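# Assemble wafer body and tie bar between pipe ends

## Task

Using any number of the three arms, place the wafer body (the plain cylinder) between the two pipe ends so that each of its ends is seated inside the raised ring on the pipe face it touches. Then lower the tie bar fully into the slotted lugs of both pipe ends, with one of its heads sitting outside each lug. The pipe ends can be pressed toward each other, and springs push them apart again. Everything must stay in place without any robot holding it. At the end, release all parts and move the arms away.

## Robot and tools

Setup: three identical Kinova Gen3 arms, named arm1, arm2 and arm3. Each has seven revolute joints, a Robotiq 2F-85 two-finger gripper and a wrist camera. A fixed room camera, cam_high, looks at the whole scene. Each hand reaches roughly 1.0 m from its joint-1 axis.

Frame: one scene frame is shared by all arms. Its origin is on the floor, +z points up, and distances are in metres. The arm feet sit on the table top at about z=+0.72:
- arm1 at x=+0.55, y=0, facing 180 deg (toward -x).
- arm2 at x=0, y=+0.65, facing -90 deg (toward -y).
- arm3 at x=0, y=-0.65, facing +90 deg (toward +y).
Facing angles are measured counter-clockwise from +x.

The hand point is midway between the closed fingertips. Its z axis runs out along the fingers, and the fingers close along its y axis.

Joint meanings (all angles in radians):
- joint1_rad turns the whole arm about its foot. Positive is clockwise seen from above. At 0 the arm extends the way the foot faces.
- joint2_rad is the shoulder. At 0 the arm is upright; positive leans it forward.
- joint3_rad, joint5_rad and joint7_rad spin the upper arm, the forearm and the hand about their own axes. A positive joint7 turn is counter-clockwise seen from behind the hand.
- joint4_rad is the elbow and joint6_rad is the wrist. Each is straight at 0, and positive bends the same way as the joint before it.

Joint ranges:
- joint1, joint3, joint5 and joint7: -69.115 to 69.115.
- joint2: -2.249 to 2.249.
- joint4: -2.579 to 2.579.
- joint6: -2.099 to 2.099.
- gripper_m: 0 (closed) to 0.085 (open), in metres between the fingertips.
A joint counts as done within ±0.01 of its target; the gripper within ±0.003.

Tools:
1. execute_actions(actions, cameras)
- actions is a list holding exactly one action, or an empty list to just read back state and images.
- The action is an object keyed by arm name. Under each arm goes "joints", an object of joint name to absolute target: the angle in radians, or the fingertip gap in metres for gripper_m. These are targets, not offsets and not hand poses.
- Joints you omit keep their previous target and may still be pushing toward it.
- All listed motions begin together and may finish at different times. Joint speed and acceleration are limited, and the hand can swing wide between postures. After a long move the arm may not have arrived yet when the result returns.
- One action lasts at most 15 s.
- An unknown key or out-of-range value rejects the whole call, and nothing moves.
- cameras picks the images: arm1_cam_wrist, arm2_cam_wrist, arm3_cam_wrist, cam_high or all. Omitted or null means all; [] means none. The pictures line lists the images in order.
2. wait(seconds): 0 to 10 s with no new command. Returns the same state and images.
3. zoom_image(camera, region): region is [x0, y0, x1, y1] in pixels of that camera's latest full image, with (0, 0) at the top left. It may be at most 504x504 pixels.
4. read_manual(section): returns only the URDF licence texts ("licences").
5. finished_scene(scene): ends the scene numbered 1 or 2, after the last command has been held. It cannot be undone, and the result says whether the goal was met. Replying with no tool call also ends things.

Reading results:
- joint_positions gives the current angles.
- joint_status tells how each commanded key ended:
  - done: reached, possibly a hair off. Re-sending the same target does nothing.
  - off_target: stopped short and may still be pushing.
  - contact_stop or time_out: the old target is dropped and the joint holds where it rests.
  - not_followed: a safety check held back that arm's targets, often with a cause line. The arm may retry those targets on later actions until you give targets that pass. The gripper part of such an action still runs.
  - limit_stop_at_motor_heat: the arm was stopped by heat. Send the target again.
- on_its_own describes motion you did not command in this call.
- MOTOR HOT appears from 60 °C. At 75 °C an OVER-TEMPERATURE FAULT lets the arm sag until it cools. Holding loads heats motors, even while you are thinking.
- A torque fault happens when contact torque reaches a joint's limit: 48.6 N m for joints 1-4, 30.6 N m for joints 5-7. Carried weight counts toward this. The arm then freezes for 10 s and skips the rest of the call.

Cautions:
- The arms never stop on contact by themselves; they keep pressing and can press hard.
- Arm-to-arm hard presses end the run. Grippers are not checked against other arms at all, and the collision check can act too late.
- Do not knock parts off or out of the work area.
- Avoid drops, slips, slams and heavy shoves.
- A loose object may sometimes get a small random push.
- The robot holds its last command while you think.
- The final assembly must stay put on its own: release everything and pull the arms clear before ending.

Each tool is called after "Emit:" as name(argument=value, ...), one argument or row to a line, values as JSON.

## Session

Emit:
execute_actions(
  actions=[],
)

Scene clock: 0.00 s.
Motor temperatures (°C, as the motors report them): arm1=[30 31 30 31 37 38 32] | arm2=[30 32 29 31 43 37 38] | arm3=[30 29 28 29 34 38 41]
arm1.joint_positions: joint1_rad=-0.010 joint2_rad=-0.394 joint3_rad=-0.074 joint4_rad=+1.510 joint5_rad=-0.033 joint6_rad=+2.022 joint7_rad=+1.480 gripper_m=+0.085
arm1.joint_status: not commanded
arm1.hand: x=+0.4283 y=-0.0039 z=+1.3071 quat_wxyz=(-0.001, -1.000, -0.017, +0.001) (m; scene frame)
arm2.joint_positions: joint1_rad=-0.008 joint2_rad=-0.400 joint3_rad=-0.079 joint4_rad=+1.510 joint5_rad=-0.032 joint6_rad=+2.021 joint7_rad=+1.479 gripper_m=+0.085
arm2.joint_status: not commanded
arm2.hand: x=+0.0049 y=+0.5284 z=+1.3054 quat_wxyz=(-0.003, -0.691, -0.723, +0.002) (m; scene frame)
arm3.joint_positions: joint1_rad=-0.007 joint2_rad=-0.396 joint3_rad=-0.075 joint4_rad=+1.510 joint5_rad=-0.034 joint6_rad=+2.025 joint7_rad=+1.477 gripper_m=+0.085
arm3.joint_status: not commanded
arm3.hand: x=-0.0018 y=-0.5305 z=+1.2235 quat_wxyz=(+0.002, +0.720, -0.693, -0.004) (m; scene frame)
pictures: arm1_cam_wrist, arm2_cam_wrist, arm3_cam_wrist, cam_high
Images, in order (width x height): arm1_cam_wrist 896x504, arm2_cam_wrist 896x504, arm3_cam_wrist 896x504, cam_high 896x504.

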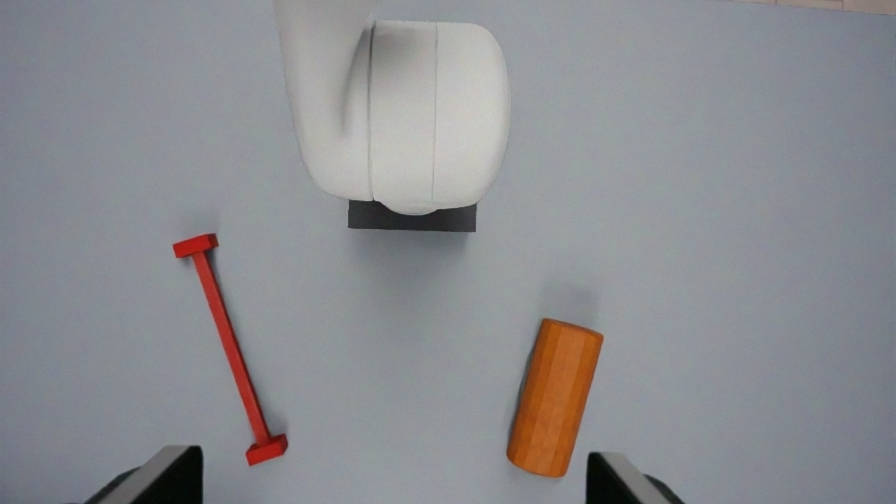

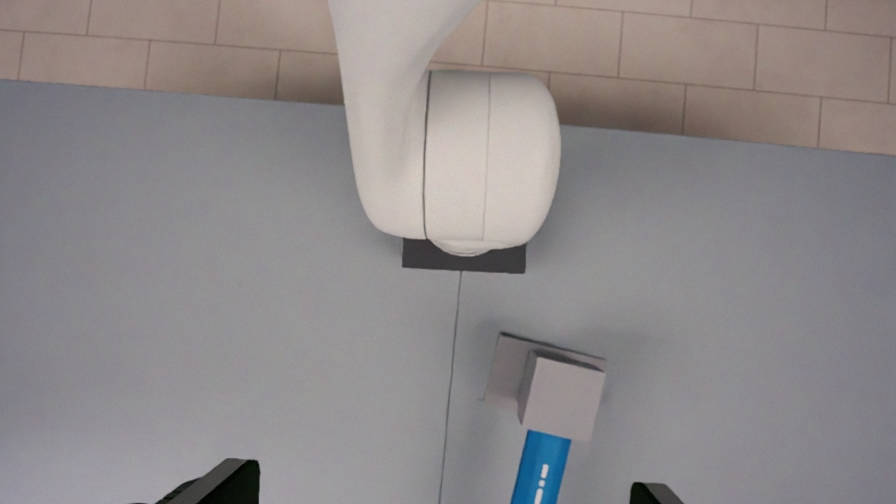

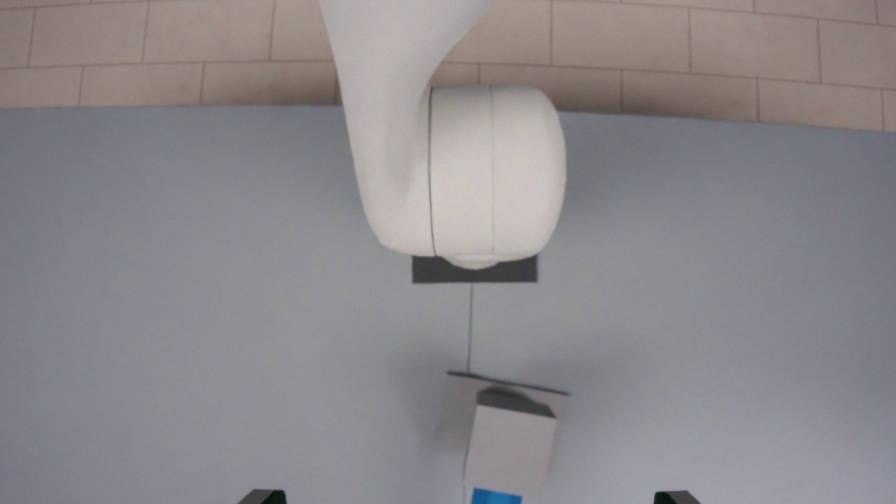

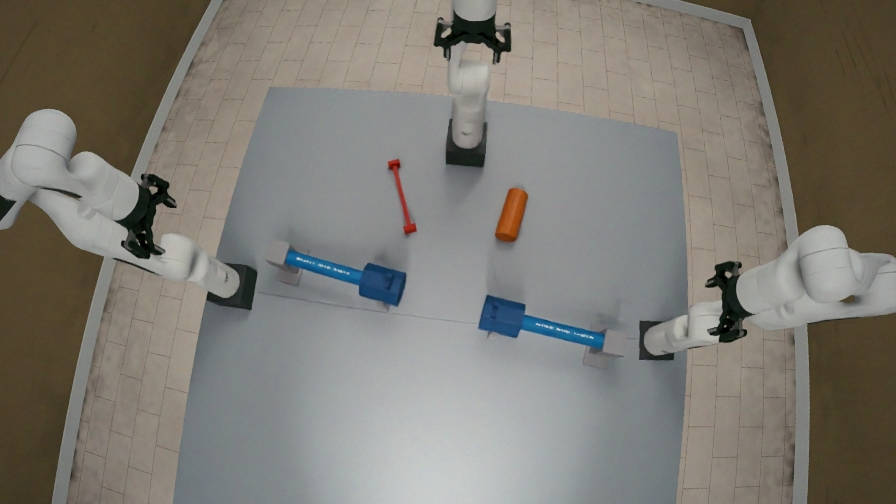

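Emit:
execute_actions(
  actions=[
    {"arm1":{"joints":{"joint1_rad":-0.678,"joint2_rad":0.479,"joint3_rad":0,"joint5_rad":0,"joint4_rad":2.4034,"joint6_rad":0.259,"joint7_rad":0.662}},"arm2":{"joints":{"joint1_rad":-0.218,"joint2_rad":0.422,"joint3_rad":0,"joint5_rad":0,"joint4_rad":1.976,"joint6_rad":0.744,"joint7_rad":1.168}},"arm3":{"joints":{"joint1_rad":-0.035,"joint2_rad":0.291,"joint3_rad":0,"joint5_rad":0,"joint4_rad":1.849,"joint6_rad":1.001,"joint7_rad":1.35}}},
  ],
)

Scene clock: 7.80 s.
Motor temperatures (°C, as the motors report them): arm1=[30 31 30 31 37 38 32] | arm2=[30 32 29 31 43 37 38] | arm3=[30 29 28 29 34 38 41]
arm1.joint_positions: joint1_rad=-0.678 joint2_rad=+0.479 joint3_rad=+0.000 joint4_rad=+2.403 joint5_rad=+0.000 joint6_rad=+0.259 joint7_rad=+0.662 gripper_m=+0.085
arm1.joint_status: all done
arm1.hand: x=+0.3257 y=-0.1604 z=+0.8500 quat_wxyz=(+0.000, -0.995, +0.099, +0.000) (m; scene frame)
arm2.joint_positions: joint1_rad=-0.218 joint2_rad=+0.422 joint3_rad=+0.000 joint4_rad=+1.976 joint5_rad=+0.000 joint6_rad=+0.744 joint7_rad=+1.168 gripper_m=+0.085
arm2.joint_status: all done
arm2.hand: x=+0.0745 y=+0.2712 z=+0.9302 quat_wxyz=(+0.000, -0.756, -0.655, -0.001) (m; scene frame)
arm3.joint_positions: joint1_rad=-0.035 joint2_rad=+0.291 joint3_rad=+0.000 joint4_rad=+1.849 joint5_rad=+0.000 joint6_rad=+1.001 joint7_rad=+1.350 gripper_m=+0.085
arm3.joint_status: all done
arm3.hand: x=-0.0033 y=-0.2639 z=+0.9307 quat_wxyz=(+0.002, +0.654, -0.756, -0.003) (m; scene frame)
pictures: arm1_cam_wrist, arm2_cam_wrist, arm3_cam_wrist, cam_high
Images, in order (width x height): arm1_cam_wrist 896x504, arm2_cam_wrist 896x504, arm3_cam_wrist 896x504, cam_high 896x504.

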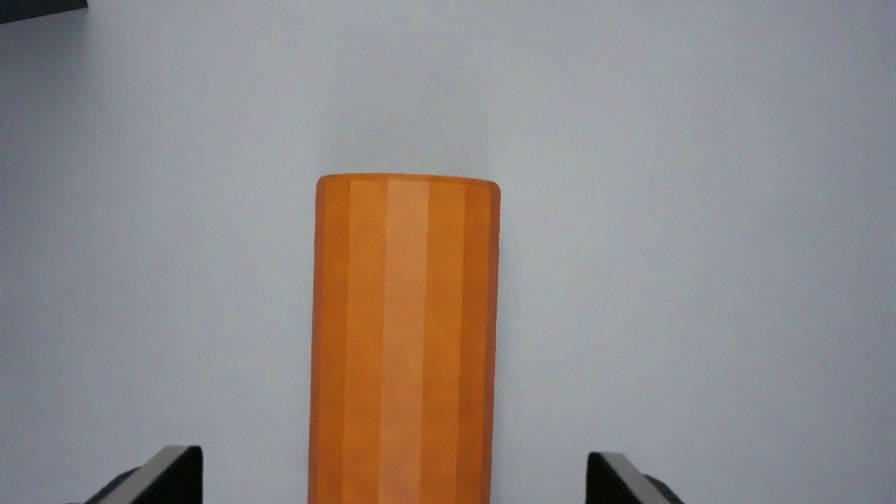

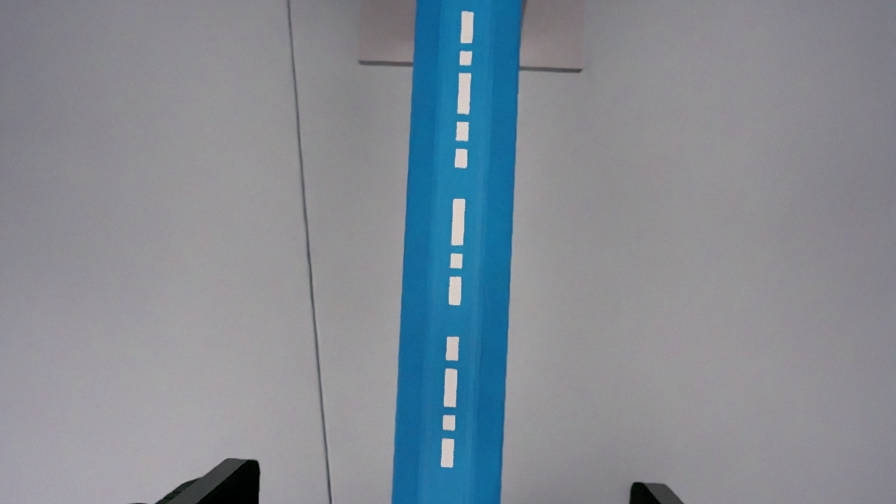

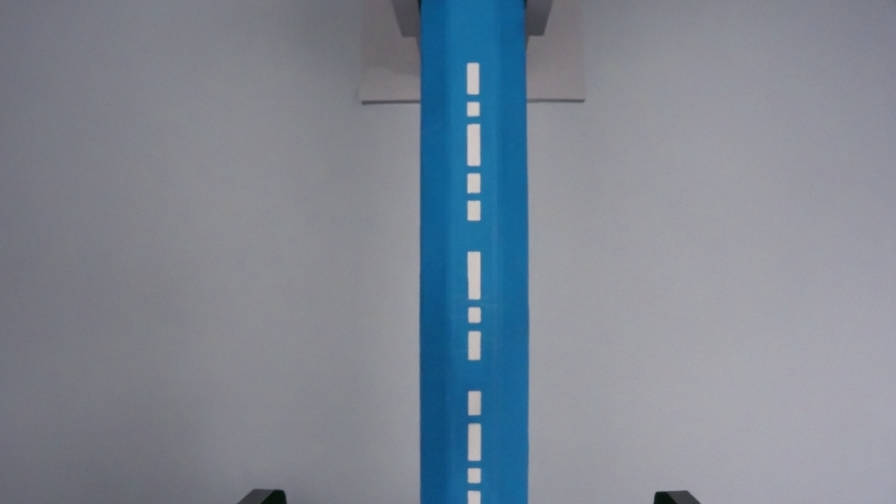

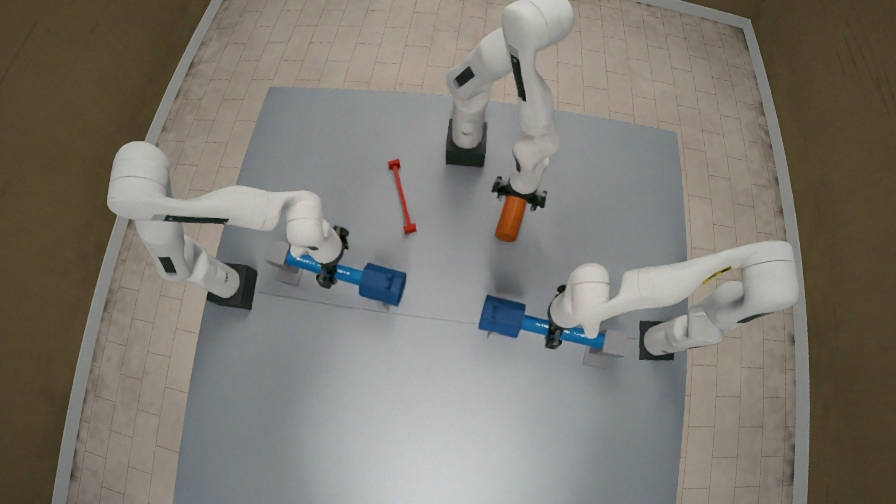

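Emit:
execute_actions(
  actions=[
    {"arm1":{"joints":{"joint2_rad":0.82,"joint4_rad":2.427,"joint6_rad":-0.105}},"arm2":{"joints":{"joint2_rad":0.6535,"joint4_rad":2.064,"joint6_rad":0.424,"gripper_m":0.055}},"arm3":{"joints":{"joint2_rad":0.47,"joint4_rad":2.0027,"joint6_rad":0.669,"gripper_m":0.055}}},
  ],
  cameras=[],
)

Emit:
execute_actions(
  actions=[
    {"arm1":{"joints":{"gripper_m":0.05}}},
  ],
  cameras=[],
)

Emit:
execute_actions(
  actions=[
    {"arm1":{"joints":{"joint1_rad":0.008,"joint2_rad":0.5,"joint4_rad":2.3,"joint6_rad":0.34,"joint7_rad":-0.171}}},
  ],
  cameras=[],
)

Emit:
execute_actions(
  actions=[
    {"arm1":{"joints":{"joint2_rad":0.827,"joint4_rad":1.592,"joint6_rad":0.722}},"arm2":{"joints":{"joint1_rad":-0.167,"joint2_rad":0.715,"joint4_rad":1.891,"joint6_rad":0.535,"joint7_rad":1.22}},"arm3":{"joints":{"joint1_rad":-0.003,"joint2_rad":0.576,"joint4_rad":1.79,"joint6_rad":0.776,"joint7_rad":1.38}}},
  ],
  cameras=["arm1_cam_wrist","cam_high"],
)

Scene clock: 15.67 s.
Motor temperatures (°C, as the motors report them): arm1=[30 31 30 31 37 38 32] | arm2=[30 32 29 31 43 37 38] | arm3=[30 29 28 29 34 38 41]
arm1.joint_positions: joint1_rad=-0.678 joint2_rad=+0.820 joint3_rad=+0.000 joint4_rad=+2.427 joint5_rad=+0.000 joint6_rad=-0.105 joint7_rad=+0.662 gripper_m=+0.085
arm1.joint_status: all done
arm1.hand: x=+0.3258 y=-0.1604 z=+0.7549 quat_wxyz=(+0.000, -0.995, +0.099, +0.000) (m; scene frame)
arm2.joint_positions: joint1_rad=-0.218 joint2_rad=+0.653 joint3_rad=+0.000 joint4_rad=+2.064 joint5_rad=+0.000 joint6_rad=+0.424 joint7_rad=+1.168 gripper_m=+0.055
arm2.joint_status: all done
arm2.hand: x=+0.0748 y=+0.2713 z=+0.8253 quat_wxyz=(+0.000, -0.756, -0.655, -0.001) (m; scene frame)
arm3.joint_positions: joint1_rad=-0.035 joint2_rad=+0.470 joint3_rad=+0.000 joint4_rad=+2.003 joint5_rad=+0.000 joint6_rad=+0.669 joint7_rad=+1.350 gripper_m=+0.055
arm3.joint_status: all done
arm3.hand: x=-0.0040 y=-0.2639 z=+0.8256 quat_wxyz=(+0.002, +0.654, -0.756, -0.003) (m; scene frame)
pictures: none
No camera images: the call's "cameras" was empty. Leave "cameras" out to get every camera's image.

Scene clock: 16.43 s.
Motor temperatures (°C, as the motors report them): arm1=[30 31 30 31 37 38 32] | arm2=[30 32 29 31 43 37 38] | arm3=[30 29 28 29 34 38 41]
arm1.joint_positions: joint1_rad=-0.678 joint2_rad=+0.817 joint3_rad=+0.000 joint4_rad=+2.428 joint5_rad=+0.000 joint6_rad=-0.104 joint7_rad=+0.662 gripper_m=+0.061
arm1.joint_status: gripper_m off_target (ended at +0.061, target +0.050)
arm1.hand: x=+0.3259 y=-0.1602 z=+0.7558 quat_wxyz=(+0.000, -0.995, +0.099, +0.000) (m; scene frame)
arm2.joint_positions: joint1_rad=-0.218 joint2_rad=+0.654 joint3_rad=+0.000 joint4_rad=+2.064 joint5_rad=+0.000 joint6_rad=+0.424 joint7_rad=+1.168 gripper_m=+0.055
arm2.joint_status: not commanded
arm2.hand: x=+0.0748 y=+0.2713 z=+0.8253 quat_wxyz=(+0.000, -0.756, -0.655, -0.001) (m; scene frame)
arm3.joint_positions: joint1_rad=-0.035 joint2_rad=+0.470 joint3_rad=+0.000 joint4_rad=+2.003 joint5_rad=+0.000 joint6_rad=+0.669 joint7_rad=+1.350 gripper_m=+0.055
arm3.joint_status: not commanded
arm3.hand: x=-0.0040 y=-0.2639 z=+0.8256 quat_wxyz=(+0.002, +0.654, -0.756, -0.003) (m; scene frame)
pictures: none
No camera images: the call's "cameras" was empty. Leave "cameras" out to get every camera's image.

Scene clock: 18.53 s.
Motor temperatures (°C, as the motors report them): arm1=[30 31 30 31 37 38 32] | arm2=[30 32 29 31 43 37 38] | arm3=[30 29 28 29 34 38 41]
arm1.joint_positions: joint1_rad=+0.008 joint2_rad=+0.501 joint3_rad=+0.000 joint4_rad=+2.300 joint5_rad=+0.000 joint6_rad=+0.340 joint7_rad=-0.171 gripper_m=+0.061
arm1.joint_status: all done
arm1.hand: x=+0.2424 y=+0.0171 z=+0.8531 quat_wxyz=(+0.000, -0.654, +0.757, +0.000) (m; scene frame)
arm2.joint_positions: joint1_rad=-0.218 joint2_rad=+0.654 joint3_rad=+0.000 joint4_rad=+2.064 joint5_rad=+0.000 joint6_rad=+0.424 joint7_rad=+1.168 gripper_m=+0.055
arm2.joint_status: not commanded
arm2.hand: x=+0.0748 y=+0.2713 z=+0.8253 quat_wxyz=(+0.000, -0.756, -0.655, -0.001) (m; scene frame)
arm3.joint_positions: joint1_rad=-0.035 joint2_rad=+0.470 joint3_rad=+0.000 joint4_rad=+2.003 joint5_rad=+0.000 joint6_rad=+0.669 joint7_rad=+1.350 gripper_m=+0.055
arm3.joint_status: not commanded
arm3.hand: x=-0.0040 y=-0.2639 z=+0.8256 quat_wxyz=(+0.002, +0.654, -0.756, -0.003) (m; scene frame)
pictures: none
No camera images: the call's "cameras" was empty. Leave "cameras" out to get every camera's image.

Scene clock: 20.60 s.
Motor temperatures (°C, as the motors report them): arm1=[30 31 30 31 37 38 32] | arm2=[30 32 29 31 43 37 38] | arm3=[30 29 28 29 34 38 41]
arm1.joint_positions: joint1_rad=+0.008 joint2_rad=+0.829 joint3_rad=+0.000 joint4_rad=+1.593 joint5_rad=+0.000 joint6_rad=+0.722 joint7_rad=-0.171 gripper_m=+0.061
arm1.joint_status: all done
arm1.hand: x=+0.0326 y=+0.0118 z=+0.8285 quat_wxyz=(+0.001, -0.654, +0.757, -0.001) (m; scene frame)
arm2.joint_positions: joint1_rad=-0.168 joint2_rad=+0.715 joint3_rad=-0.001 joint4_rad=+1.895 joint5_rad=-0.001 joint6_rad=+0.538 joint7_rad=+1.220 gripper_m=+0.055
arm2.joint_status: all done
arm2.hand: x=+0.0666 y=+0.2209 z=+0.8245 quat_wxyz=(+0.003, -0.755, -0.655, -0.003) (m; scene frame)
arm3.joint_positions: joint1_rad=-0.003 joint2_rad=+0.576 joint3_rad=-0.001 joint4_rad=+1.793 joint5_rad=-0.001 joint6_rad=+0.779 joint7_rad=+1.380 gripper_m=+0.055
arm3.joint_status: all done
arm3.hand: x=+0.0050 y=-0.2027 z=+0.8249 quat_wxyz=(+0.004, +0.653, -0.757, -0.001) (m; scene frame)
pictures: arm1_cam_wrist, cam_high
Images, in order (width x height): arm1_cam_wrist 896x504, cam_high 896x504.

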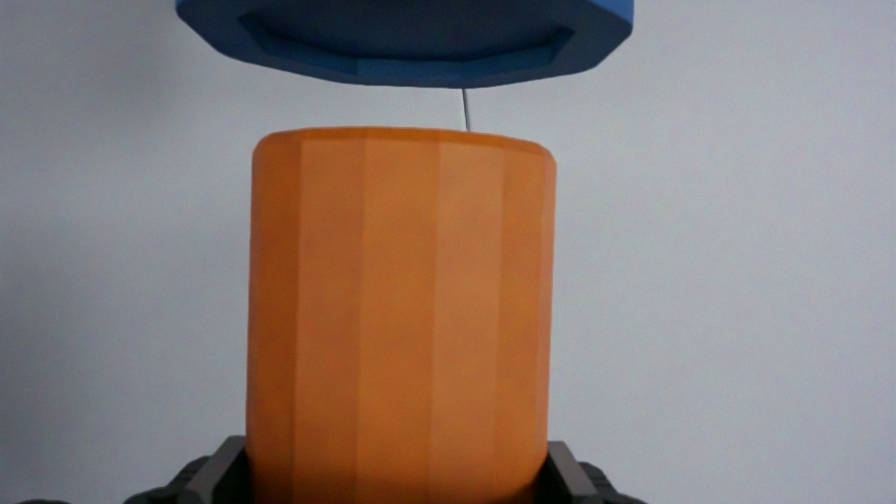

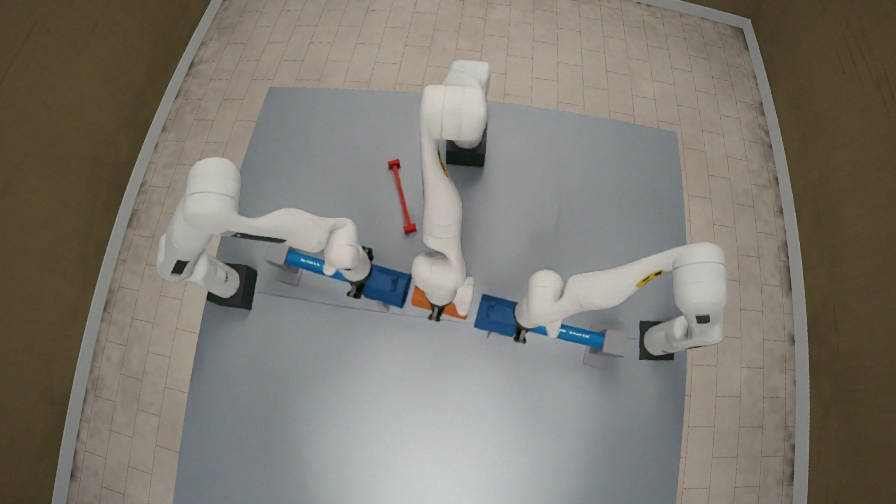

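Emit:
execute_actions(
  actions=[
    {"arm1":{"joints":{"joint2_rad":0.823,"joint6_rad":0.726}},"arm2":{"joints":{"joint1_rad":-0.146,"joint2_rad":0.747,"joint4_rad":1.802,"joint6_rad":0.589,"joint7_rad":1.24}},"arm3":{"joints":{"joint1_rad":0.01,"joint2_rad":0.62,"joint4_rad":1.698,"joint6_rad":0.821,"joint7_rad":1.39}}},
  ],
  cameras=["arm1_cam_wrist"],
)

Scene clock: 24.83 s.
Motor temperatures (°C, as the motors report them): arm1=[30 31 30 31 37 38 32] | arm2=[30 32 29 31 43 37 38] | arm3=[30 29 28 29 34 38 41]
arm1.joint_positions: joint1_rad=+0.008 joint2_rad=+0.825 joint3_rad=+0.000 joint4_rad=+1.593 joint5_rad=+0.000 joint6_rad=+0.726 joint7_rad=-0.171 gripper_m=+0.061
arm1.joint_status: all done
arm1.hand: x=+0.0328 y=+0.0118 z=+0.8305 quat_wxyz=(+0.001, -0.654, +0.757, -0.001) (m; scene frame)
arm2.joint_positions: joint1_rad=-0.148 joint2_rad=+0.746 joint3_rad=-0.002 joint4_rad=+1.809 joint5_rad=-0.002 joint6_rad=+0.595 joint7_rad=+1.240 gripper_m=+0.055
arm2.joint_status: all done
arm2.hand: x=+0.0630 y=+0.1969 z=+0.8247 quat_wxyz=(+0.004, -0.755, -0.655, -0.005) (m; scene frame)
arm3.joint_positions: joint1_rad=+0.009 joint2_rad=+0.620 joint3_rad=-0.001 joint4_rad=+1.703 joint5_rad=-0.001 joint6_rad=+0.826 joint7_rad=+1.390 gripper_m=+0.055
arm3.joint_status: all done
arm3.hand: x=+0.0092 y=-0.1783 z=+0.8246 quat_wxyz=(+0.005, +0.653, -0.758, +0.000) (m; scene frame)
pictures: arm1_cam_wrist
Images, in order (width x height): arm1_cam_wrist 896x504.

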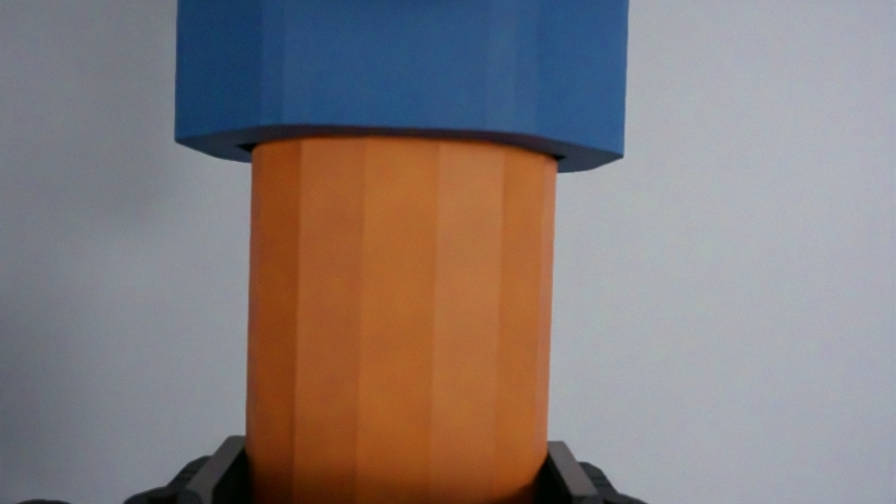

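Emit:
execute_actions(
  actions=[
    {"arm2":{"joints":{"joint1_rad":-0.142,"joint2_rad":0.7535,"joint4_rad":1.784,"joint6_rad":0.6}},"arm3":{"joints":{"joint1_rad":0.011,"joint2_rad":0.6265,"joint4_rad":1.683,"joint6_rad":0.829}}},
  ],
  cameras=["arm1_cam_wrist"],
)

Scene clock: 27.60 s.
Motor temperatures (°C, as the motors report them): arm1=[30 31 30 31 37 38 32] | arm2=[30 32 29 31 43 37 38] | arm3=[30 30 28 29 34 38 41]
arm1.joint_positions: joint1_rad=+0.008 joint2_rad=+0.825 joint3_rad=+0.000 joint4_rad=+1.592 joint5_rad=+0.000 joint6_rad=+0.726 joint7_rad=-0.171 gripper_m=+0.061
arm1.joint_status: not commanded
arm1.hand: x=+0.0326 y=+0.0115 z=+0.8304 quat_wxyz=(+0.000, -0.654, +0.756, -0.001) (m; scene frame)
arm2.joint_positions: joint1_rad=-0.145 joint2_rad=+0.752 joint3_rad=-0.003 joint4_rad=+1.794 joint5_rad=-0.001 joint6_rad=+0.609 joint7_rad=+1.241 gripper_m=+0.055
arm2.joint_status: all done
arm2.hand: x=+0.0626 y=+0.1938 z=+0.8247 quat_wxyz=(+0.005, -0.755, -0.655, -0.006) (m; scene frame)
arm3.joint_positions: joint1_rad=+0.010 joint2_rad=+0.626 joint3_rad=-0.001 joint4_rad=+1.690 joint5_rad=-0.001 joint6_rad=+0.837 joint7_rad=+1.390 gripper_m=+0.055
arm3.joint_status: all done
arm3.hand: x=+0.0096 y=-0.1758 z=+0.8246 quat_wxyz=(+0.006, +0.653, -0.758, +0.001) (m; scene frame)
pictures: arm1_cam_wrist
Images, in order (width x height): arm1_cam_wrist 896x504.

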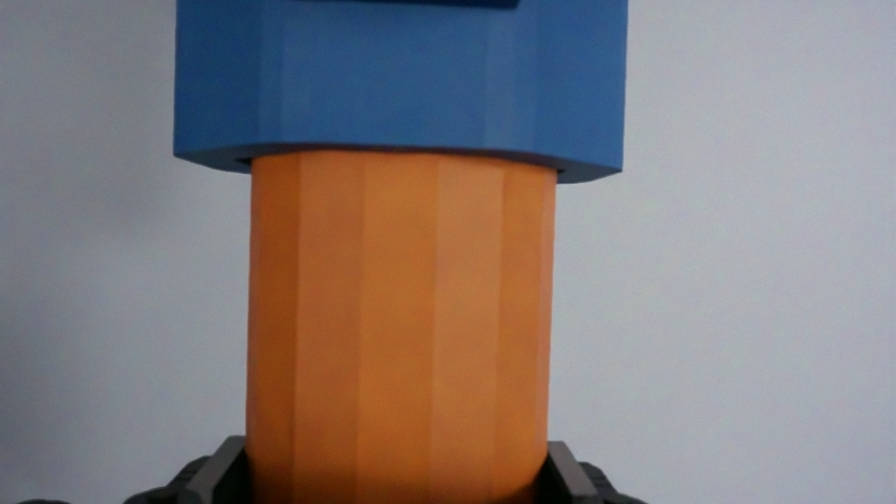

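Emit:
execute_actions(
  actions=[
    {"arm1":{"joints":{"gripper_m":0.08}}},
  ],
  cameras=[],
)

Emit:
execute_actions(
  actions=[
    {"arm1":{"joints":{"joint2_rad":0.6557,"joint4_rad":1.5094,"joint6_rad":0.9765}}},
  ],
  cameras=["arm1_cam_wrist"],
)

Emit:
execute_actions(
  actions=[
    {"arm1":{"joints":{"joint1_rad":0.25,"joint2_rad":0.47,"joint4_rad":2.436,"joint6_rad":0.236,"joint7_rad":-0.546,"gripper_m":0.05}}},
  ],
  cameras=[],
)

Emit:
execute_actions(
  actions=[
    {"arm1":{"joints":{"joint1_rad":0.679}}},
  ],
  cameras=["arm1_cam_wrist","cam_high"],
)

Emit:
zoom_image(
  camera="cam_high",
  region=[380,255,515,345],
)

Scene clock: 33.50 s.
Motor temperatures (°C, as the motors report them): arm1=[30 31 30 31 37 38 32] | arm2=[30 32 29 31 43 37 38] | arm3=[30 30 28 29 34 38 41]
arm1.joint_positions: joint1_rad=+0.008 joint2_rad=+0.823 joint3_rad=+0.000 joint4_rad=+1.592 joint5_rad=+0.000 joint6_rad=+0.726 joint7_rad=-0.171 gripper_m=+0.080
arm1.joint_status: all done
arm1.hand: x=+0.0320 y=+0.0118 z=+0.8315 quat_wxyz=(+0.000, -0.654, +0.757, +0.000) (m; scene frame)
arm2.joint_positions: joint1_rad=-0.145 joint2_rad=+0.752 joint3_rad=-0.003 joint4_rad=+1.794 joint5_rad=-0.001 joint6_rad=+0.609 joint7_rad=+1.241 gripper_m=+0.055
arm2.joint_status: not commanded
arm2.hand: x=+0.0627 y=+0.1937 z=+0.8247 quat_wxyz=(+0.005, -0.755, -0.655, -0.006) (m; scene frame)
arm3.joint_positions: joint1_rad=+0.010 joint2_rad=+0.626 joint3_rad=-0.001 joint4_rad=+1.690 joint5_rad=-0.001 joint6_rad=+0.837 joint7_rad=+1.390 gripper_m=+0.055
arm3.joint_status: not commanded
arm3.hand: x=+0.0096 y=-0.1758 z=+0.8246 quat_wxyz=(+0.006, +0.653, -0.758, +0.001) (m; scene frame)
pictures: none
No camera images: the call's "cameras" was empty. Leave "cameras" out to get every camera's image.

Scene clock: 34.73 s.
Motor temperatures (°C, as the motors report them): arm1=[30 31 30 31 37 38 32] | arm2=[30 32 29 31 43 37 38] | arm3=[30 30 28 29 34 38 41]
arm1.joint_positions: joint1_rad=+0.008 joint2_rad=+0.656 joint3_rad=+0.000 joint4_rad=+1.509 joint5_rad=+0.000 joint6_rad=+0.976 joint7_rad=-0.171 gripper_m=+0.080
arm1.joint_status: all done
arm1.hand: x=+0.0325 y=+0.0119 z=+0.9378 quat_wxyz=(+0.000, -0.654, +0.757, +0.000) (m; scene frame)
arm2.joint_positions: joint1_rad=-0.145 joint2_rad=+0.752 joint3_rad=-0.003 joint4_rad=+1.794 joint5_rad=-0.001 joint6_rad=+0.609 joint7_rad=+1.241 gripper_m=+0.055
arm2.joint_status: not commanded
arm2.hand: x=+0.0627 y=+0.1937 z=+0.8247 quat_wxyz=(+0.005, -0.755, -0.655, -0.006) (m; scene frame)
arm3.joint_positions: joint1_rad=+0.010 joint2_rad=+0.626 joint3_rad=-0.001 joint4_rad=+1.690 joint5_rad=-0.001 joint6_rad=+0.837 joint7_rad=+1.390 gripper_m=+0.055
arm3.joint_status: not commanded
arm3.hand: x=+0.0096 y=-0.1758 z=+0.8246 quat_wxyz=(+0.006, +0.653, -0.758, +0.001) (m; scene frame)
pictures: arm1_cam_wrist
Images, in order (width x height): arm1_cam_wrist 896x504.

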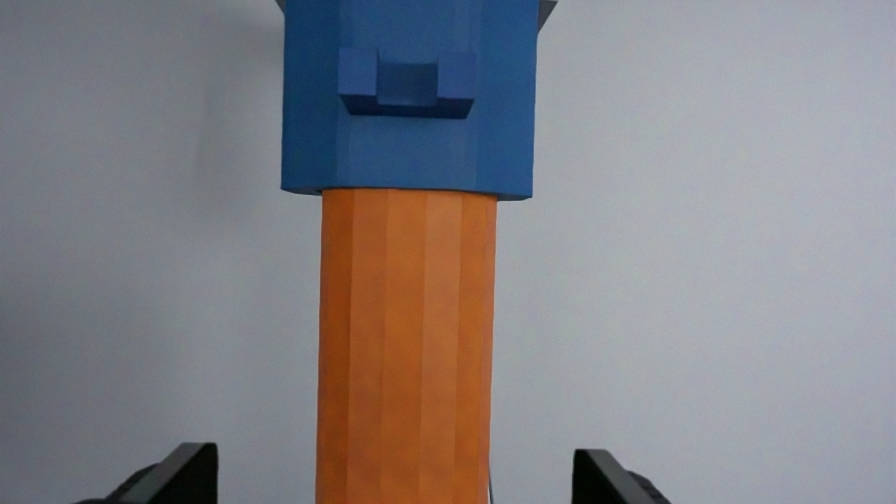

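Scene clock: 37.07 s.
Motor temperatures (°C, as the motors report them): arm1=[30 31 30 31 37 38 32] | arm2=[30 32 29 32 43 37 38] | arm3=[30 30 28 29 34 38 41]
arm1.joint_positions: joint1_rad=+0.250 joint2_rad=+0.470 joint3_rad=+0.000 joint4_rad=+2.436 joint5_rad=+0.000 joint6_rad=+0.236 joint7_rad=-0.546 gripper_m=+0.050
arm1.joint_status: all done
arm1.hand: x=+0.2977 y=+0.0810 z=+0.8498 quat_wxyz=(+0.000, -0.393, +0.919, +0.000) (m; scene frame)
arm2.joint_positions: joint1_rad=-0.145 joint2_rad=+0.752 joint3_rad=-0.003 joint4_rad=+1.794 joint5_rad=-0.001 joint6_rad=+0.609 joint7_rad=+1.241 gripper_m=+0.055
arm2.joint_status: not commanded
arm2.hand: x=+0.0627 y=+0.1937 z=+0.8247 quat_wxyz=(+0.005, -0.755, -0.655, -0.006) (m; scene frame)
arm3.joint_positions: joint1_rad=+0.010 joint2_rad=+0.626 joint3_rad=-0.001 joint4_rad=+1.690 joint5_rad=-0.001 joint6_rad=+0.837 joint7_rad=+1.390 gripper_m=+0.055
arm3.joint_status: not commanded
arm3.hand: x=+0.0096 y=-0.1758 z=+0.8246 quat_wxyz=(+0.006, +0.653, -0.758, +0.001) (m; scene frame)
pictures: none
No camera images: the call's "cameras" was empty. Leave "cameras" out to get every camera's image.

Scene clock: 38.83 s.
Motor temperatures (°C, as the motors report them): arm1=[30 31 30 31 37 38 32] | arm2=[30 32 29 32 43 37 38] | arm3=[30 30 28 29 34 38 41]
arm1.joint_positions: joint1_rad=+0.679 joint2_rad=+0.470 joint3_rad=+0.000 joint4_rad=+2.436 joint5_rad=+0.000 joint6_rad=+0.236 joint7_rad=-0.546 gripper_m=+0.050
arm1.joint_status: all done
arm1.hand: x=+0.3543 y=+0.1786 z=+0.8498 quat_wxyz=(+0.000, -0.188, +0.982, +0.000) (m; scene frame)
arm2.joint_positions: joint1_rad=-0.145 joint2_rad=+0.752 joint3_rad=-0.003 joint4_rad=+1.794 joint5_rad=-0.001 joint6_rad=+0.609 joint7_rad=+1.241 gripper_m=+0.055
arm2.joint_status: not commanded
arm2.hand: x=+0.0627 y=+0.1937 z=+0.8247 quat_wxyz=(+0.005, -0.755, -0.655, -0.006) (m; scene frame)
arm3.joint_positions: joint1_rad=+0.010 joint2_rad=+0.626 joint3_rad=-0.001 joint4_rad=+1.690 joint5_rad=-0.001 joint6_rad=+0.837 joint7_rad=+1.390 gripper_m=+0.055
arm3.joint_status: not commanded
arm3.hand: x=+0.0096 y=-0.1758 z=+0.8246 quat_wxyz=(+0.006, +0.653, -0.758, +0.001) (m; scene frame)
pictures: arm1_cam_wrist, cam_high
Images, in order (width x height): arm1_cam_wrist 896x504, cam_high 896x504.

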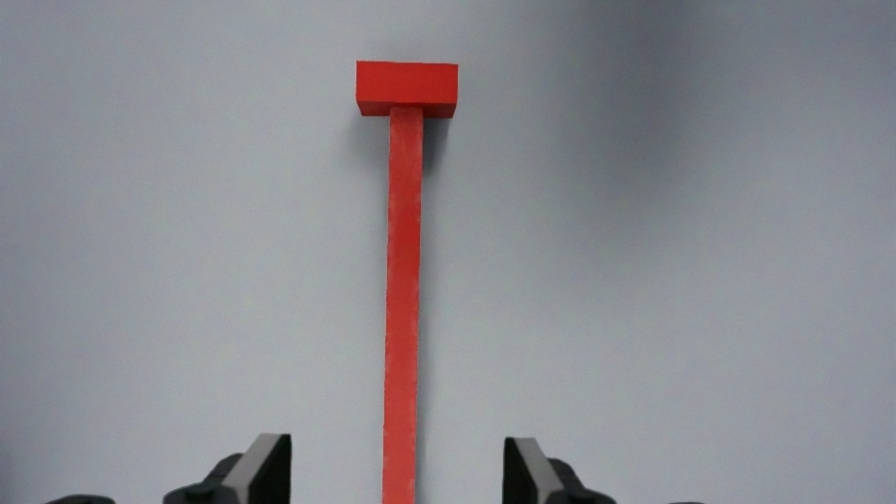

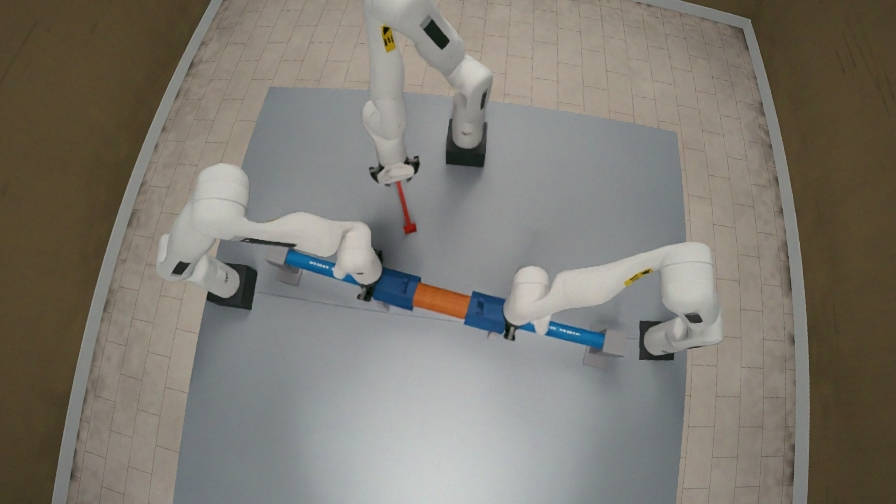

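Region (380, 255, 515, 345) of cam_high's 896x504 image, scaled by 3.733, with more detail than that image has.

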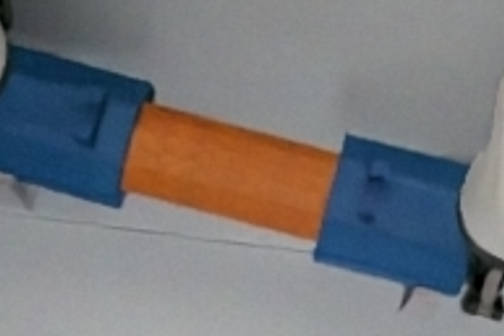

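Emit:
execute_actions(
  actions=[
    {"arm1":{"joints":{"joint1_rad":0.666,"joint2_rad":0.858,"joint4_rad":2.455,"joint6_rad":-0.172,"joint7_rad":-0.559,"gripper_m":0.035}}},
  ],
  cameras=[],
)

Emit:
execute_actions(
  actions=[
    {"arm1":{"joints":{"gripper_m":0.004}}},
  ],
  cameras=[],
)

Emit:
execute_actions(
  actions=[
    {"arm1":{"joints":{"joint1_rad":-0.004,"joint2_rad":0.25,"joint4_rad":2.2,"joint6_rad":0.69,"joint7_rad":-0.183}}},
  ],
  cameras=[],
)

Emit:
execute_actions(
  actions=[
    {"arm1":{"joints":{"joint2_rad":0.662,"joint4_rad":1.509,"joint6_rad":0.9705}}},
  ],
  cameras=["arm1_cam_wrist"],
)

Scene clock: 46.10 s.
Motor temperatures (°C, as the motors report them): arm1=[30 31 30 31 37 38 32] | arm2=[30 32 29 32 43 37 38] | arm3=[30 30 28 29 34 38 41]
arm1.joint_positions: joint1_rad=+0.666 joint2_rad=+0.858 joint3_rad=+0.000 joint4_rad=+2.455 joint5_rad=+0.000 joint6_rad=-0.172 joint7_rad=-0.559 gripper_m=+0.035
arm1.joint_status: all done
arm1.hand: x=+0.3511 y=+0.1767 z=+0.7458 quat_wxyz=(+0.000, -0.188, +0.982, +0.000) (m; scene frame)
arm2.joint_positions: joint1_rad=-0.145 joint2_rad=+0.752 joint3_rad=-0.003 joint4_rad=+1.794 joint5_rad=-0.001 joint6_rad=+0.609 joint7_rad=+1.241 gripper_m=+0.055
arm2.joint_status: not commanded
arm2.hand: x=+0.0627 y=+0.1937 z=+0.8247 quat_wxyz=(+0.005, -0.755, -0.655, -0.006) (m; scene frame)
arm3.joint_positions: joint1_rad=+0.010 joint2_rad=+0.626 joint3_rad=-0.001 joint4_rad=+1.690 joint5_rad=-0.001 joint6_rad=+0.837 joint7_rad=+1.390 gripper_m=+0.055
arm3.joint_status: not commanded
arm3.hand: x=+0.0096 y=-0.1758 z=+0.8246 quat_wxyz=(+0.006, +0.653, -0.758, +0.001) (m; scene frame)
pictures: none
No camera images: the call's "cameras" was empty. Leave "cameras" out to get every camera's image.

Scene clock: 46.83 s.
Motor temperatures (°C, as the motors report them): arm1=[30 31 30 31 37 38 32] | arm2=[30 32 29 32 43 37 38] | arm3=[30 30 28 29 34 38 41]
arm1.joint_positions: joint1_rad=+0.666 joint2_rad=+0.857 joint3_rad=+0.000 joint4_rad=+2.455 joint5_rad=+0.000 joint6_rad=-0.172 joint7_rad=-0.559 gripper_m=+0.009
arm1.joint_status: gripper_m off_target (ended at +0.009, target +0.004)
arm1.hand: x=+0.3511 y=+0.1767 z=+0.7460 quat_wxyz=(+0.000, -0.188, +0.982, +0.000) (m; scene frame)
arm2.joint_positions: joint1_rad=-0.145 joint2_rad=+0.752 joint3_rad=-0.003 joint4_rad=+1.794 joint5_rad=-0.001 joint6_rad=+0.609 joint7_rad=+1.241 gripper_m=+0.055
arm2.joint_status: not commanded
arm2.hand: x=+0.0627 y=+0.1937 z=+0.8247 quat_wxyz=(+0.005, -0.755, -0.655, -0.006) (m; scene frame)
arm3.joint_positions: joint1_rad=+0.010 joint2_rad=+0.626 joint3_rad=-0.001 joint4_rad=+1.690 joint5_rad=-0.001 joint6_rad=+0.837 joint7_rad=+1.390 gripper_m=+0.055
arm3.joint_status: not commanded
arm3.hand: x=+0.0096 y=-0.1758 z=+0.8246 quat_wxyz=(+0.006, +0.653, -0.758, +0.001) (m; scene frame)
pictures: none
No camera images: the call's "cameras" was empty. Leave "cameras" out to get every camera's image.

Scene clock: 48.93 s.
Motor temperatures (°C, as the motors report them): arm1=[30 31 30 31 37 38 32] | arm2=[30 32 29 32 43 37 38] | arm3=[30 30 28 29 34 38 41]
arm1.joint_positions: joint1_rad=-0.004 joint2_rad=+0.251 joint3_rad=+0.000 joint4_rad=+2.200 joint5_rad=+0.000 joint6_rad=+0.690 joint7_rad=-0.183 gripper_m=+0.009
arm1.joint_status: all done
arm1.hand: x=+0.2446 y=+0.0136 z=+0.9456 quat_wxyz=(+0.000, -0.654, +0.757, +0.000) (m; scene frame)
arm2.joint_positions: joint1_rad=-0.145 joint2_rad=+0.752 joint3_rad=-0.003 joint4_rad=+1.794 joint5_rad=-0.001 joint6_rad=+0.609 joint7_rad=+1.241 gripper_m=+0.055
arm2.joint_status: not commanded
arm2.hand: x=+0.0627 y=+0.1937 z=+0.8247 quat_wxyz=(+0.005, -0.755, -0.655, -0.006) (m; scene frame)
arm3.joint_positions: joint1_rad=+0.010 joint2_rad=+0.626 joint3_rad=-0.001 joint4_rad=+1.690 joint5_rad=-0.001 joint6_rad=+0.837 joint7_rad=+1.390 gripper_m=+0.055
arm3.joint_status: not commanded
arm3.hand: x=+0.0096 y=-0.1758 z=+0.8246 quat_wxyz=(+0.006, +0.653, -0.758, +0.001) (m; scene frame)
pictures: none
No camera images: the call's "cameras" was empty. Leave "cameras" out to get every camera's image.

Scene clock: 51.00 s.
Motor temperatures (°C, as the motors report them): arm1=[30 31 30 31 37 38 32] | arm2=[30 32 29 32 43 37 38] | arm3=[30 30 28 29 34 38 41]
arm1.joint_positions: joint1_rad=-0.004 joint2_rad=+0.663 joint3_rad=+0.000 joint4_rad=+1.510 joint5_rad=+0.000 joint6_rad=+0.970 joint7_rad=-0.183 gripper_m=+0.009
arm1.joint_status: all done
arm1.hand: x=+0.0318 y=+0.0056 z=+0.9340 quat_wxyz=(+0.000, -0.654, +0.757, -0.001) (m; scene frame)
arm2.joint_positions: joint1_rad=-0.145 joint2_rad=+0.752 joint3_rad=-0.003 joint4_rad=+1.794 joint5_rad=-0.001 joint6_rad=+0.609 joint7_rad=+1.241 gripper_m=+0.055
arm2.joint_status: not commanded
arm2.hand: x=+0.0627 y=+0.1937 z=+0.8247 quat_wxyz=(+0.005, -0.755, -0.655, -0.006) (m; scene frame)
arm3.joint_positions: joint1_rad=+0.010 joint2_rad=+0.626 joint3_rad=-0.001 joint4_rad=+1.690 joint5_rad=-0.001 joint6_rad=+0.837 joint7_rad=+1.390 gripper_m=+0.055
arm3.joint_status: not commanded
arm3.hand: x=+0.0096 y=-0.1758 z=+0.8246 quat_wxyz=(+0.006, +0.653, -0.758, +0.001) (m; scene frame)
pictures: arm1_cam_wrist
Images, in order (width x height): arm1_cam_wrist 896x504.

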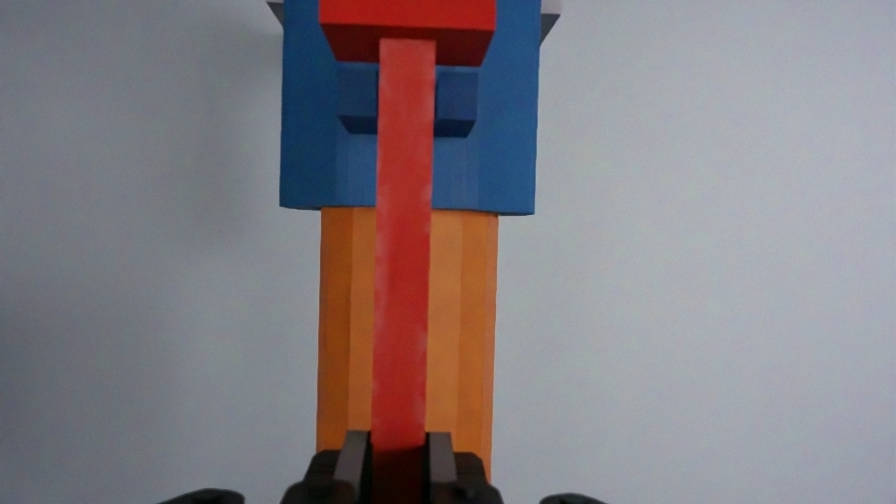

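Emit:
execute_actions(
  actions=[
    {"arm1":{"joints":{"joint1_rad":-0.0056,"joint2_rad":0.686,"joint4_rad":1.5275,"joint6_rad":0.928}}},
  ],
  cameras=["arm1_cam_wrist"],
)

Scene clock: 55.10 s.
Motor temperatures (°C, as the motors report them): arm1=[30 31 30 31 37 38 32] | arm2=[30 32 29 32 43 37 38] | arm3=[30 30 28 29 34 38 41]
arm1.joint_positions: joint1_rad=-0.006 joint2_rad=+0.687 joint3_rad=+0.000 joint4_rad=+1.528 joint5_rad=+0.000 joint6_rad=+0.928 joint7_rad=-0.183 gripper_m=+0.009
arm1.joint_status: all done
arm1.hand: x=+0.0317 y=+0.0048 z=+0.9168 quat_wxyz=(+0.001, -0.654, +0.756, -0.001) (m; scene frame)
arm2.joint_positions: joint1_rad=-0.145 joint2_rad=+0.752 joint3_rad=-0.003 joint4_rad=+1.794 joint5_rad=-0.001 joint6_rad=+0.609 joint7_rad=+1.241 gripper_m=+0.055
arm2.joint_status: not commanded
arm2.hand: x=+0.0627 y=+0.1937 z=+0.8247 quat_wxyz=(+0.005, -0.755, -0.655, -0.006) (m; scene frame)
arm3.joint_positions: joint1_rad=+0.010 joint2_rad=+0.626 joint3_rad=-0.001 joint4_rad=+1.690 joint5_rad=-0.001 joint6_rad=+0.837 joint7_rad=+1.390 gripper_m=+0.055
arm3.joint_status: not commanded
arm3.hand: x=+0.0096 y=-0.1758 z=+0.8246 quat_wxyz=(+0.006, +0.653, -0.758, +0.001) (m; scene frame)
pictures: arm1_cam_wrist
Images, in order (width x height): arm1_cam_wrist 896x504.

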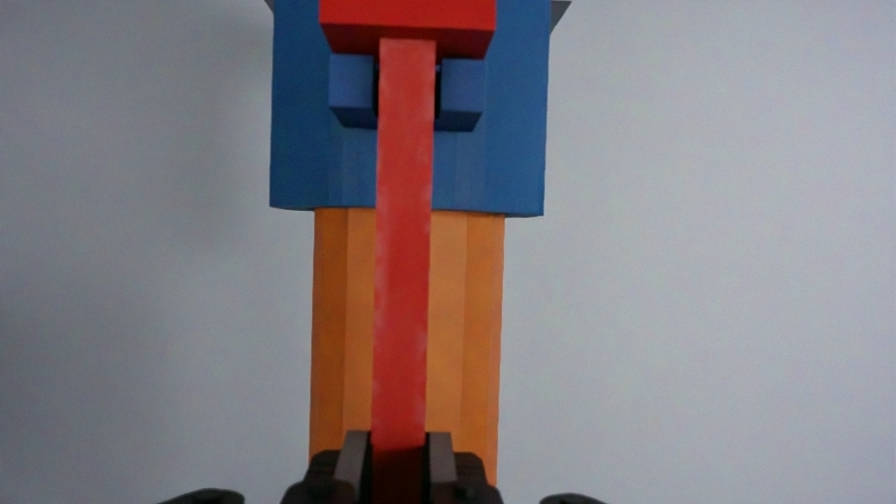

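Emit:
execute_actions(
  actions=[
    {"arm1":{"joints":{"joint2_rad":0.702,"joint4_rad":1.5385,"joint6_rad":0.901}}},
  ],
  cameras=["arm1_cam_wrist"],
)

Emit:
execute_actions(
  actions=[
    {"arm1":{"joints":{"gripper_m":0.03}}},
  ],
  cameras=["cam_high"],
)

Emit:
zoom_image(
  camera="cam_high",
  region=[380,255,515,345],
)

Scene clock: 58.23 s.
Motor temperatures (°C, as the motors report them): arm1=[30 31 30 31 37 38 32] | arm2=[30 33 29 32 43 37 38] | arm3=[30 30 28 29 34 38 41]
arm1.joint_positions: joint1_rad=-0.006 joint2_rad=+0.702 joint3_rad=+0.000 joint4_rad=+1.539 joint5_rad=+0.000 joint6_rad=+0.901 joint7_rad=-0.183 gripper_m=+0.009
arm1.joint_status: all done
arm1.hand: x=+0.0315 y=+0.0048 z=+0.9063 quat_wxyz=(+0.000, -0.654, +0.756, +0.000) (m; scene frame)
arm2.joint_positions: joint1_rad=-0.145 joint2_rad=+0.752 joint3_rad=-0.003 joint4_rad=+1.794 joint5_rad=-0.001 joint6_rad=+0.609 joint7_rad=+1.241 gripper_m=+0.055
arm2.joint_status: not commanded
arm2.hand: x=+0.0627 y=+0.1937 z=+0.8247 quat_wxyz=(+0.005, -0.755, -0.655, -0.006) (m; scene frame)
arm3.joint_positions: joint1_rad=+0.010 joint2_rad=+0.626 joint3_rad=-0.001 joint4_rad=+1.690 joint5_rad=-0.001 joint6_rad=+0.837 joint7_rad=+1.390 gripper_m=+0.055
arm3.joint_status: not commanded
arm3.hand: x=+0.0096 y=-0.1758 z=+0.8246 quat_wxyz=(+0.006, +0.653, -0.758, +0.001) (m; scene frame)
pictures: arm1_cam_wrist
Images, in order (width x height): arm1_cam_wrist 896x504.

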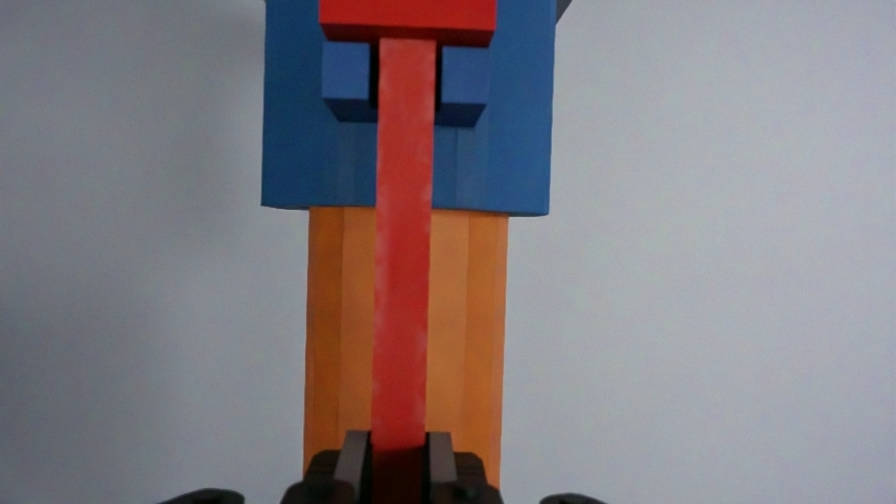

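Scene clock: 59.07 s.
Motor temperatures (°C, as the motors report them): arm1=[30 31 30 31 37 38 32] | arm2=[30 33 29 32 43 37 38] | arm3=[30 30 28 29 34 38 41]
arm1.joint_positions: joint1_rad=-0.006 joint2_rad=+0.702 joint3_rad=+0.000 joint4_rad=+1.538 joint5_rad=+0.000 joint6_rad=+0.901 joint7_rad=-0.183 gripper_m=+0.030
arm1.joint_status: all done
arm1.hand: x=+0.0312 y=+0.0048 z=+0.9065 quat_wxyz=(+0.000, -0.654, +0.756, +0.000) (m; scene frame)
arm2.joint_positions: joint1_rad=-0.145 joint2_rad=+0.752 joint3_rad=-0.003 joint4_rad=+1.794 joint5_rad=-0.001 joint6_rad=+0.609 joint7_rad=+1.241 gripper_m=+0.055
arm2.joint_status: not commanded
arm2.hand: x=+0.0627 y=+0.1937 z=+0.8247 quat_wxyz=(+0.005, -0.755, -0.655, -0.006) (m; scene frame)
arm3.joint_positions: joint1_rad=+0.010 joint2_rad=+0.626 joint3_rad=-0.001 joint4_rad=+1.690 joint5_rad=-0.001 joint6_rad=+0.837 joint7_rad=+1.390 gripper_m=+0.055
arm3.joint_status: not commanded
arm3.hand: x=+0.0096 y=-0.1758 z=+0.8246 quat_wxyz=(+0.006, +0.653, -0.758, +0.001) (m; scene frame)
pictures: cam_high
Images, in order (width x height): cam_high 896x504.

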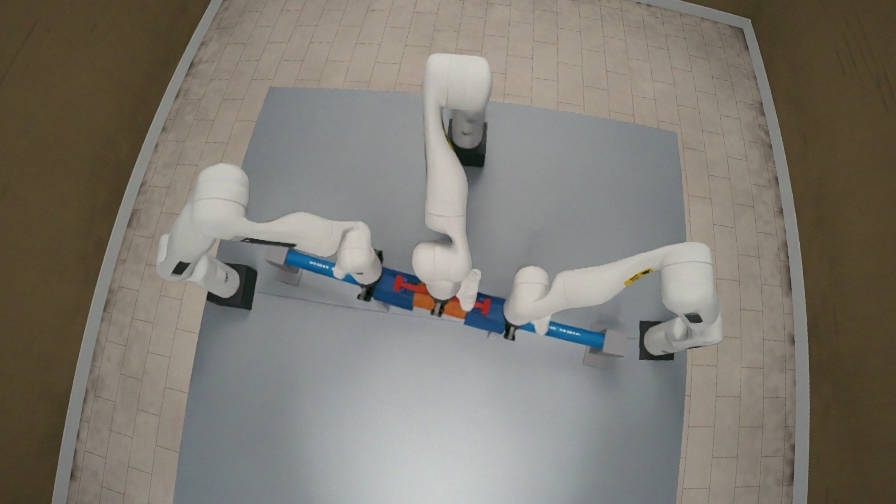

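Region (380, 255, 515, 345) of cam_high's 896x504 image, scaled by 3.733, with more detail than that image has.

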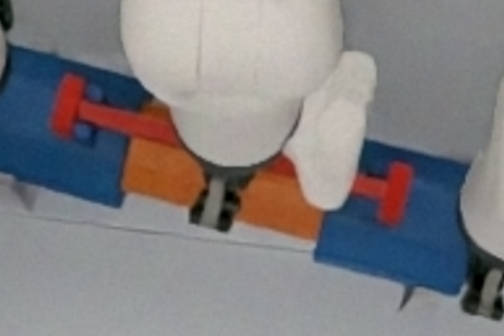

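Emit:
execute_actions(
  actions=[
    {"arm1":{"joints":{"joint2_rad":0.25,"joint6_rad":1.2}},"arm2":{"joints":{"joint1_rad":-0.218,"joint2_rad":0.3,"joint4_rad":1.976,"joint6_rad":0.866,"gripper_m":0.08}},"arm3":{"joints":{"joint1_rad":-0.035,"joint2_rad":0.17,"joint4_rad":1.849,"joint6_rad":1.12,"gripper_m":0.08}}},
  ],
  cameras=["cam_high"],
)

Scene clock: 63.17 s.
Motor temperatures (°C, as the motors report them): arm1=[30 32 30 31 37 38 32] | arm2=[30 33 29 32 43 37 38] | arm3=[30 30 28 29 34 38 41]
arm1.joint_positions: joint1_rad=-0.006 joint2_rad=+0.250 joint3_rad=+0.000 joint4_rad=+1.538 joint5_rad=+0.000 joint6_rad=+1.200 joint7_rad=-0.183 gripper_m=+0.030
arm1.joint_status: all done
arm1.hand: x=+0.0908 y=+0.0072 z=+1.1238 quat_wxyz=(-0.060, -0.652, +0.754, +0.048) (m; scene frame)
arm2.joint_positions: joint1_rad=-0.218 joint2_rad=+0.300 joint3_rad=+0.000 joint4_rad=+1.976 joint5_rad=+0.000 joint6_rad=+0.866 joint7_rad=+1.240 gripper_m=+0.080
arm2.joint_status: all done
arm2.hand: x=+0.0690 y=+0.2918 z=+0.9759 quat_wxyz=(+0.000, -0.732, -0.681, -0.001) (m; scene frame)
arm3.joint_positions: joint1_rad=-0.035 joint2_rad=+0.170 joint3_rad=+0.000 joint4_rad=+1.849 joint5_rad=+0.000 joint6_rad=+1.120 joint7_rad=+1.390 gripper_m=+0.080
arm3.joint_status: all done
arm3.hand: x=-0.0007 y=-0.2942 z=+0.9754 quat_wxyz=(+0.001, +0.669, -0.743, -0.004) (m; scene frame)
pictures: cam_high
Images, in order (width x height): cam_high 896x504.

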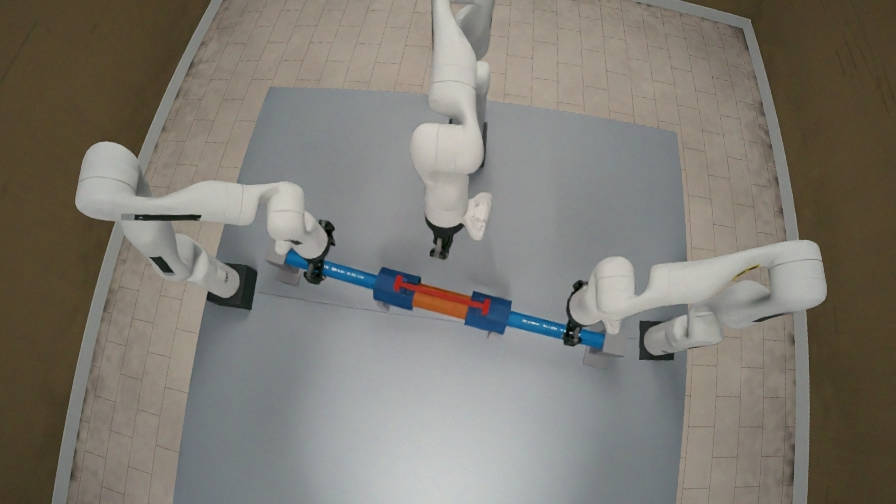

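Emit:
finished_scene(
  scene=2,
)

The scene is finished: the task was done.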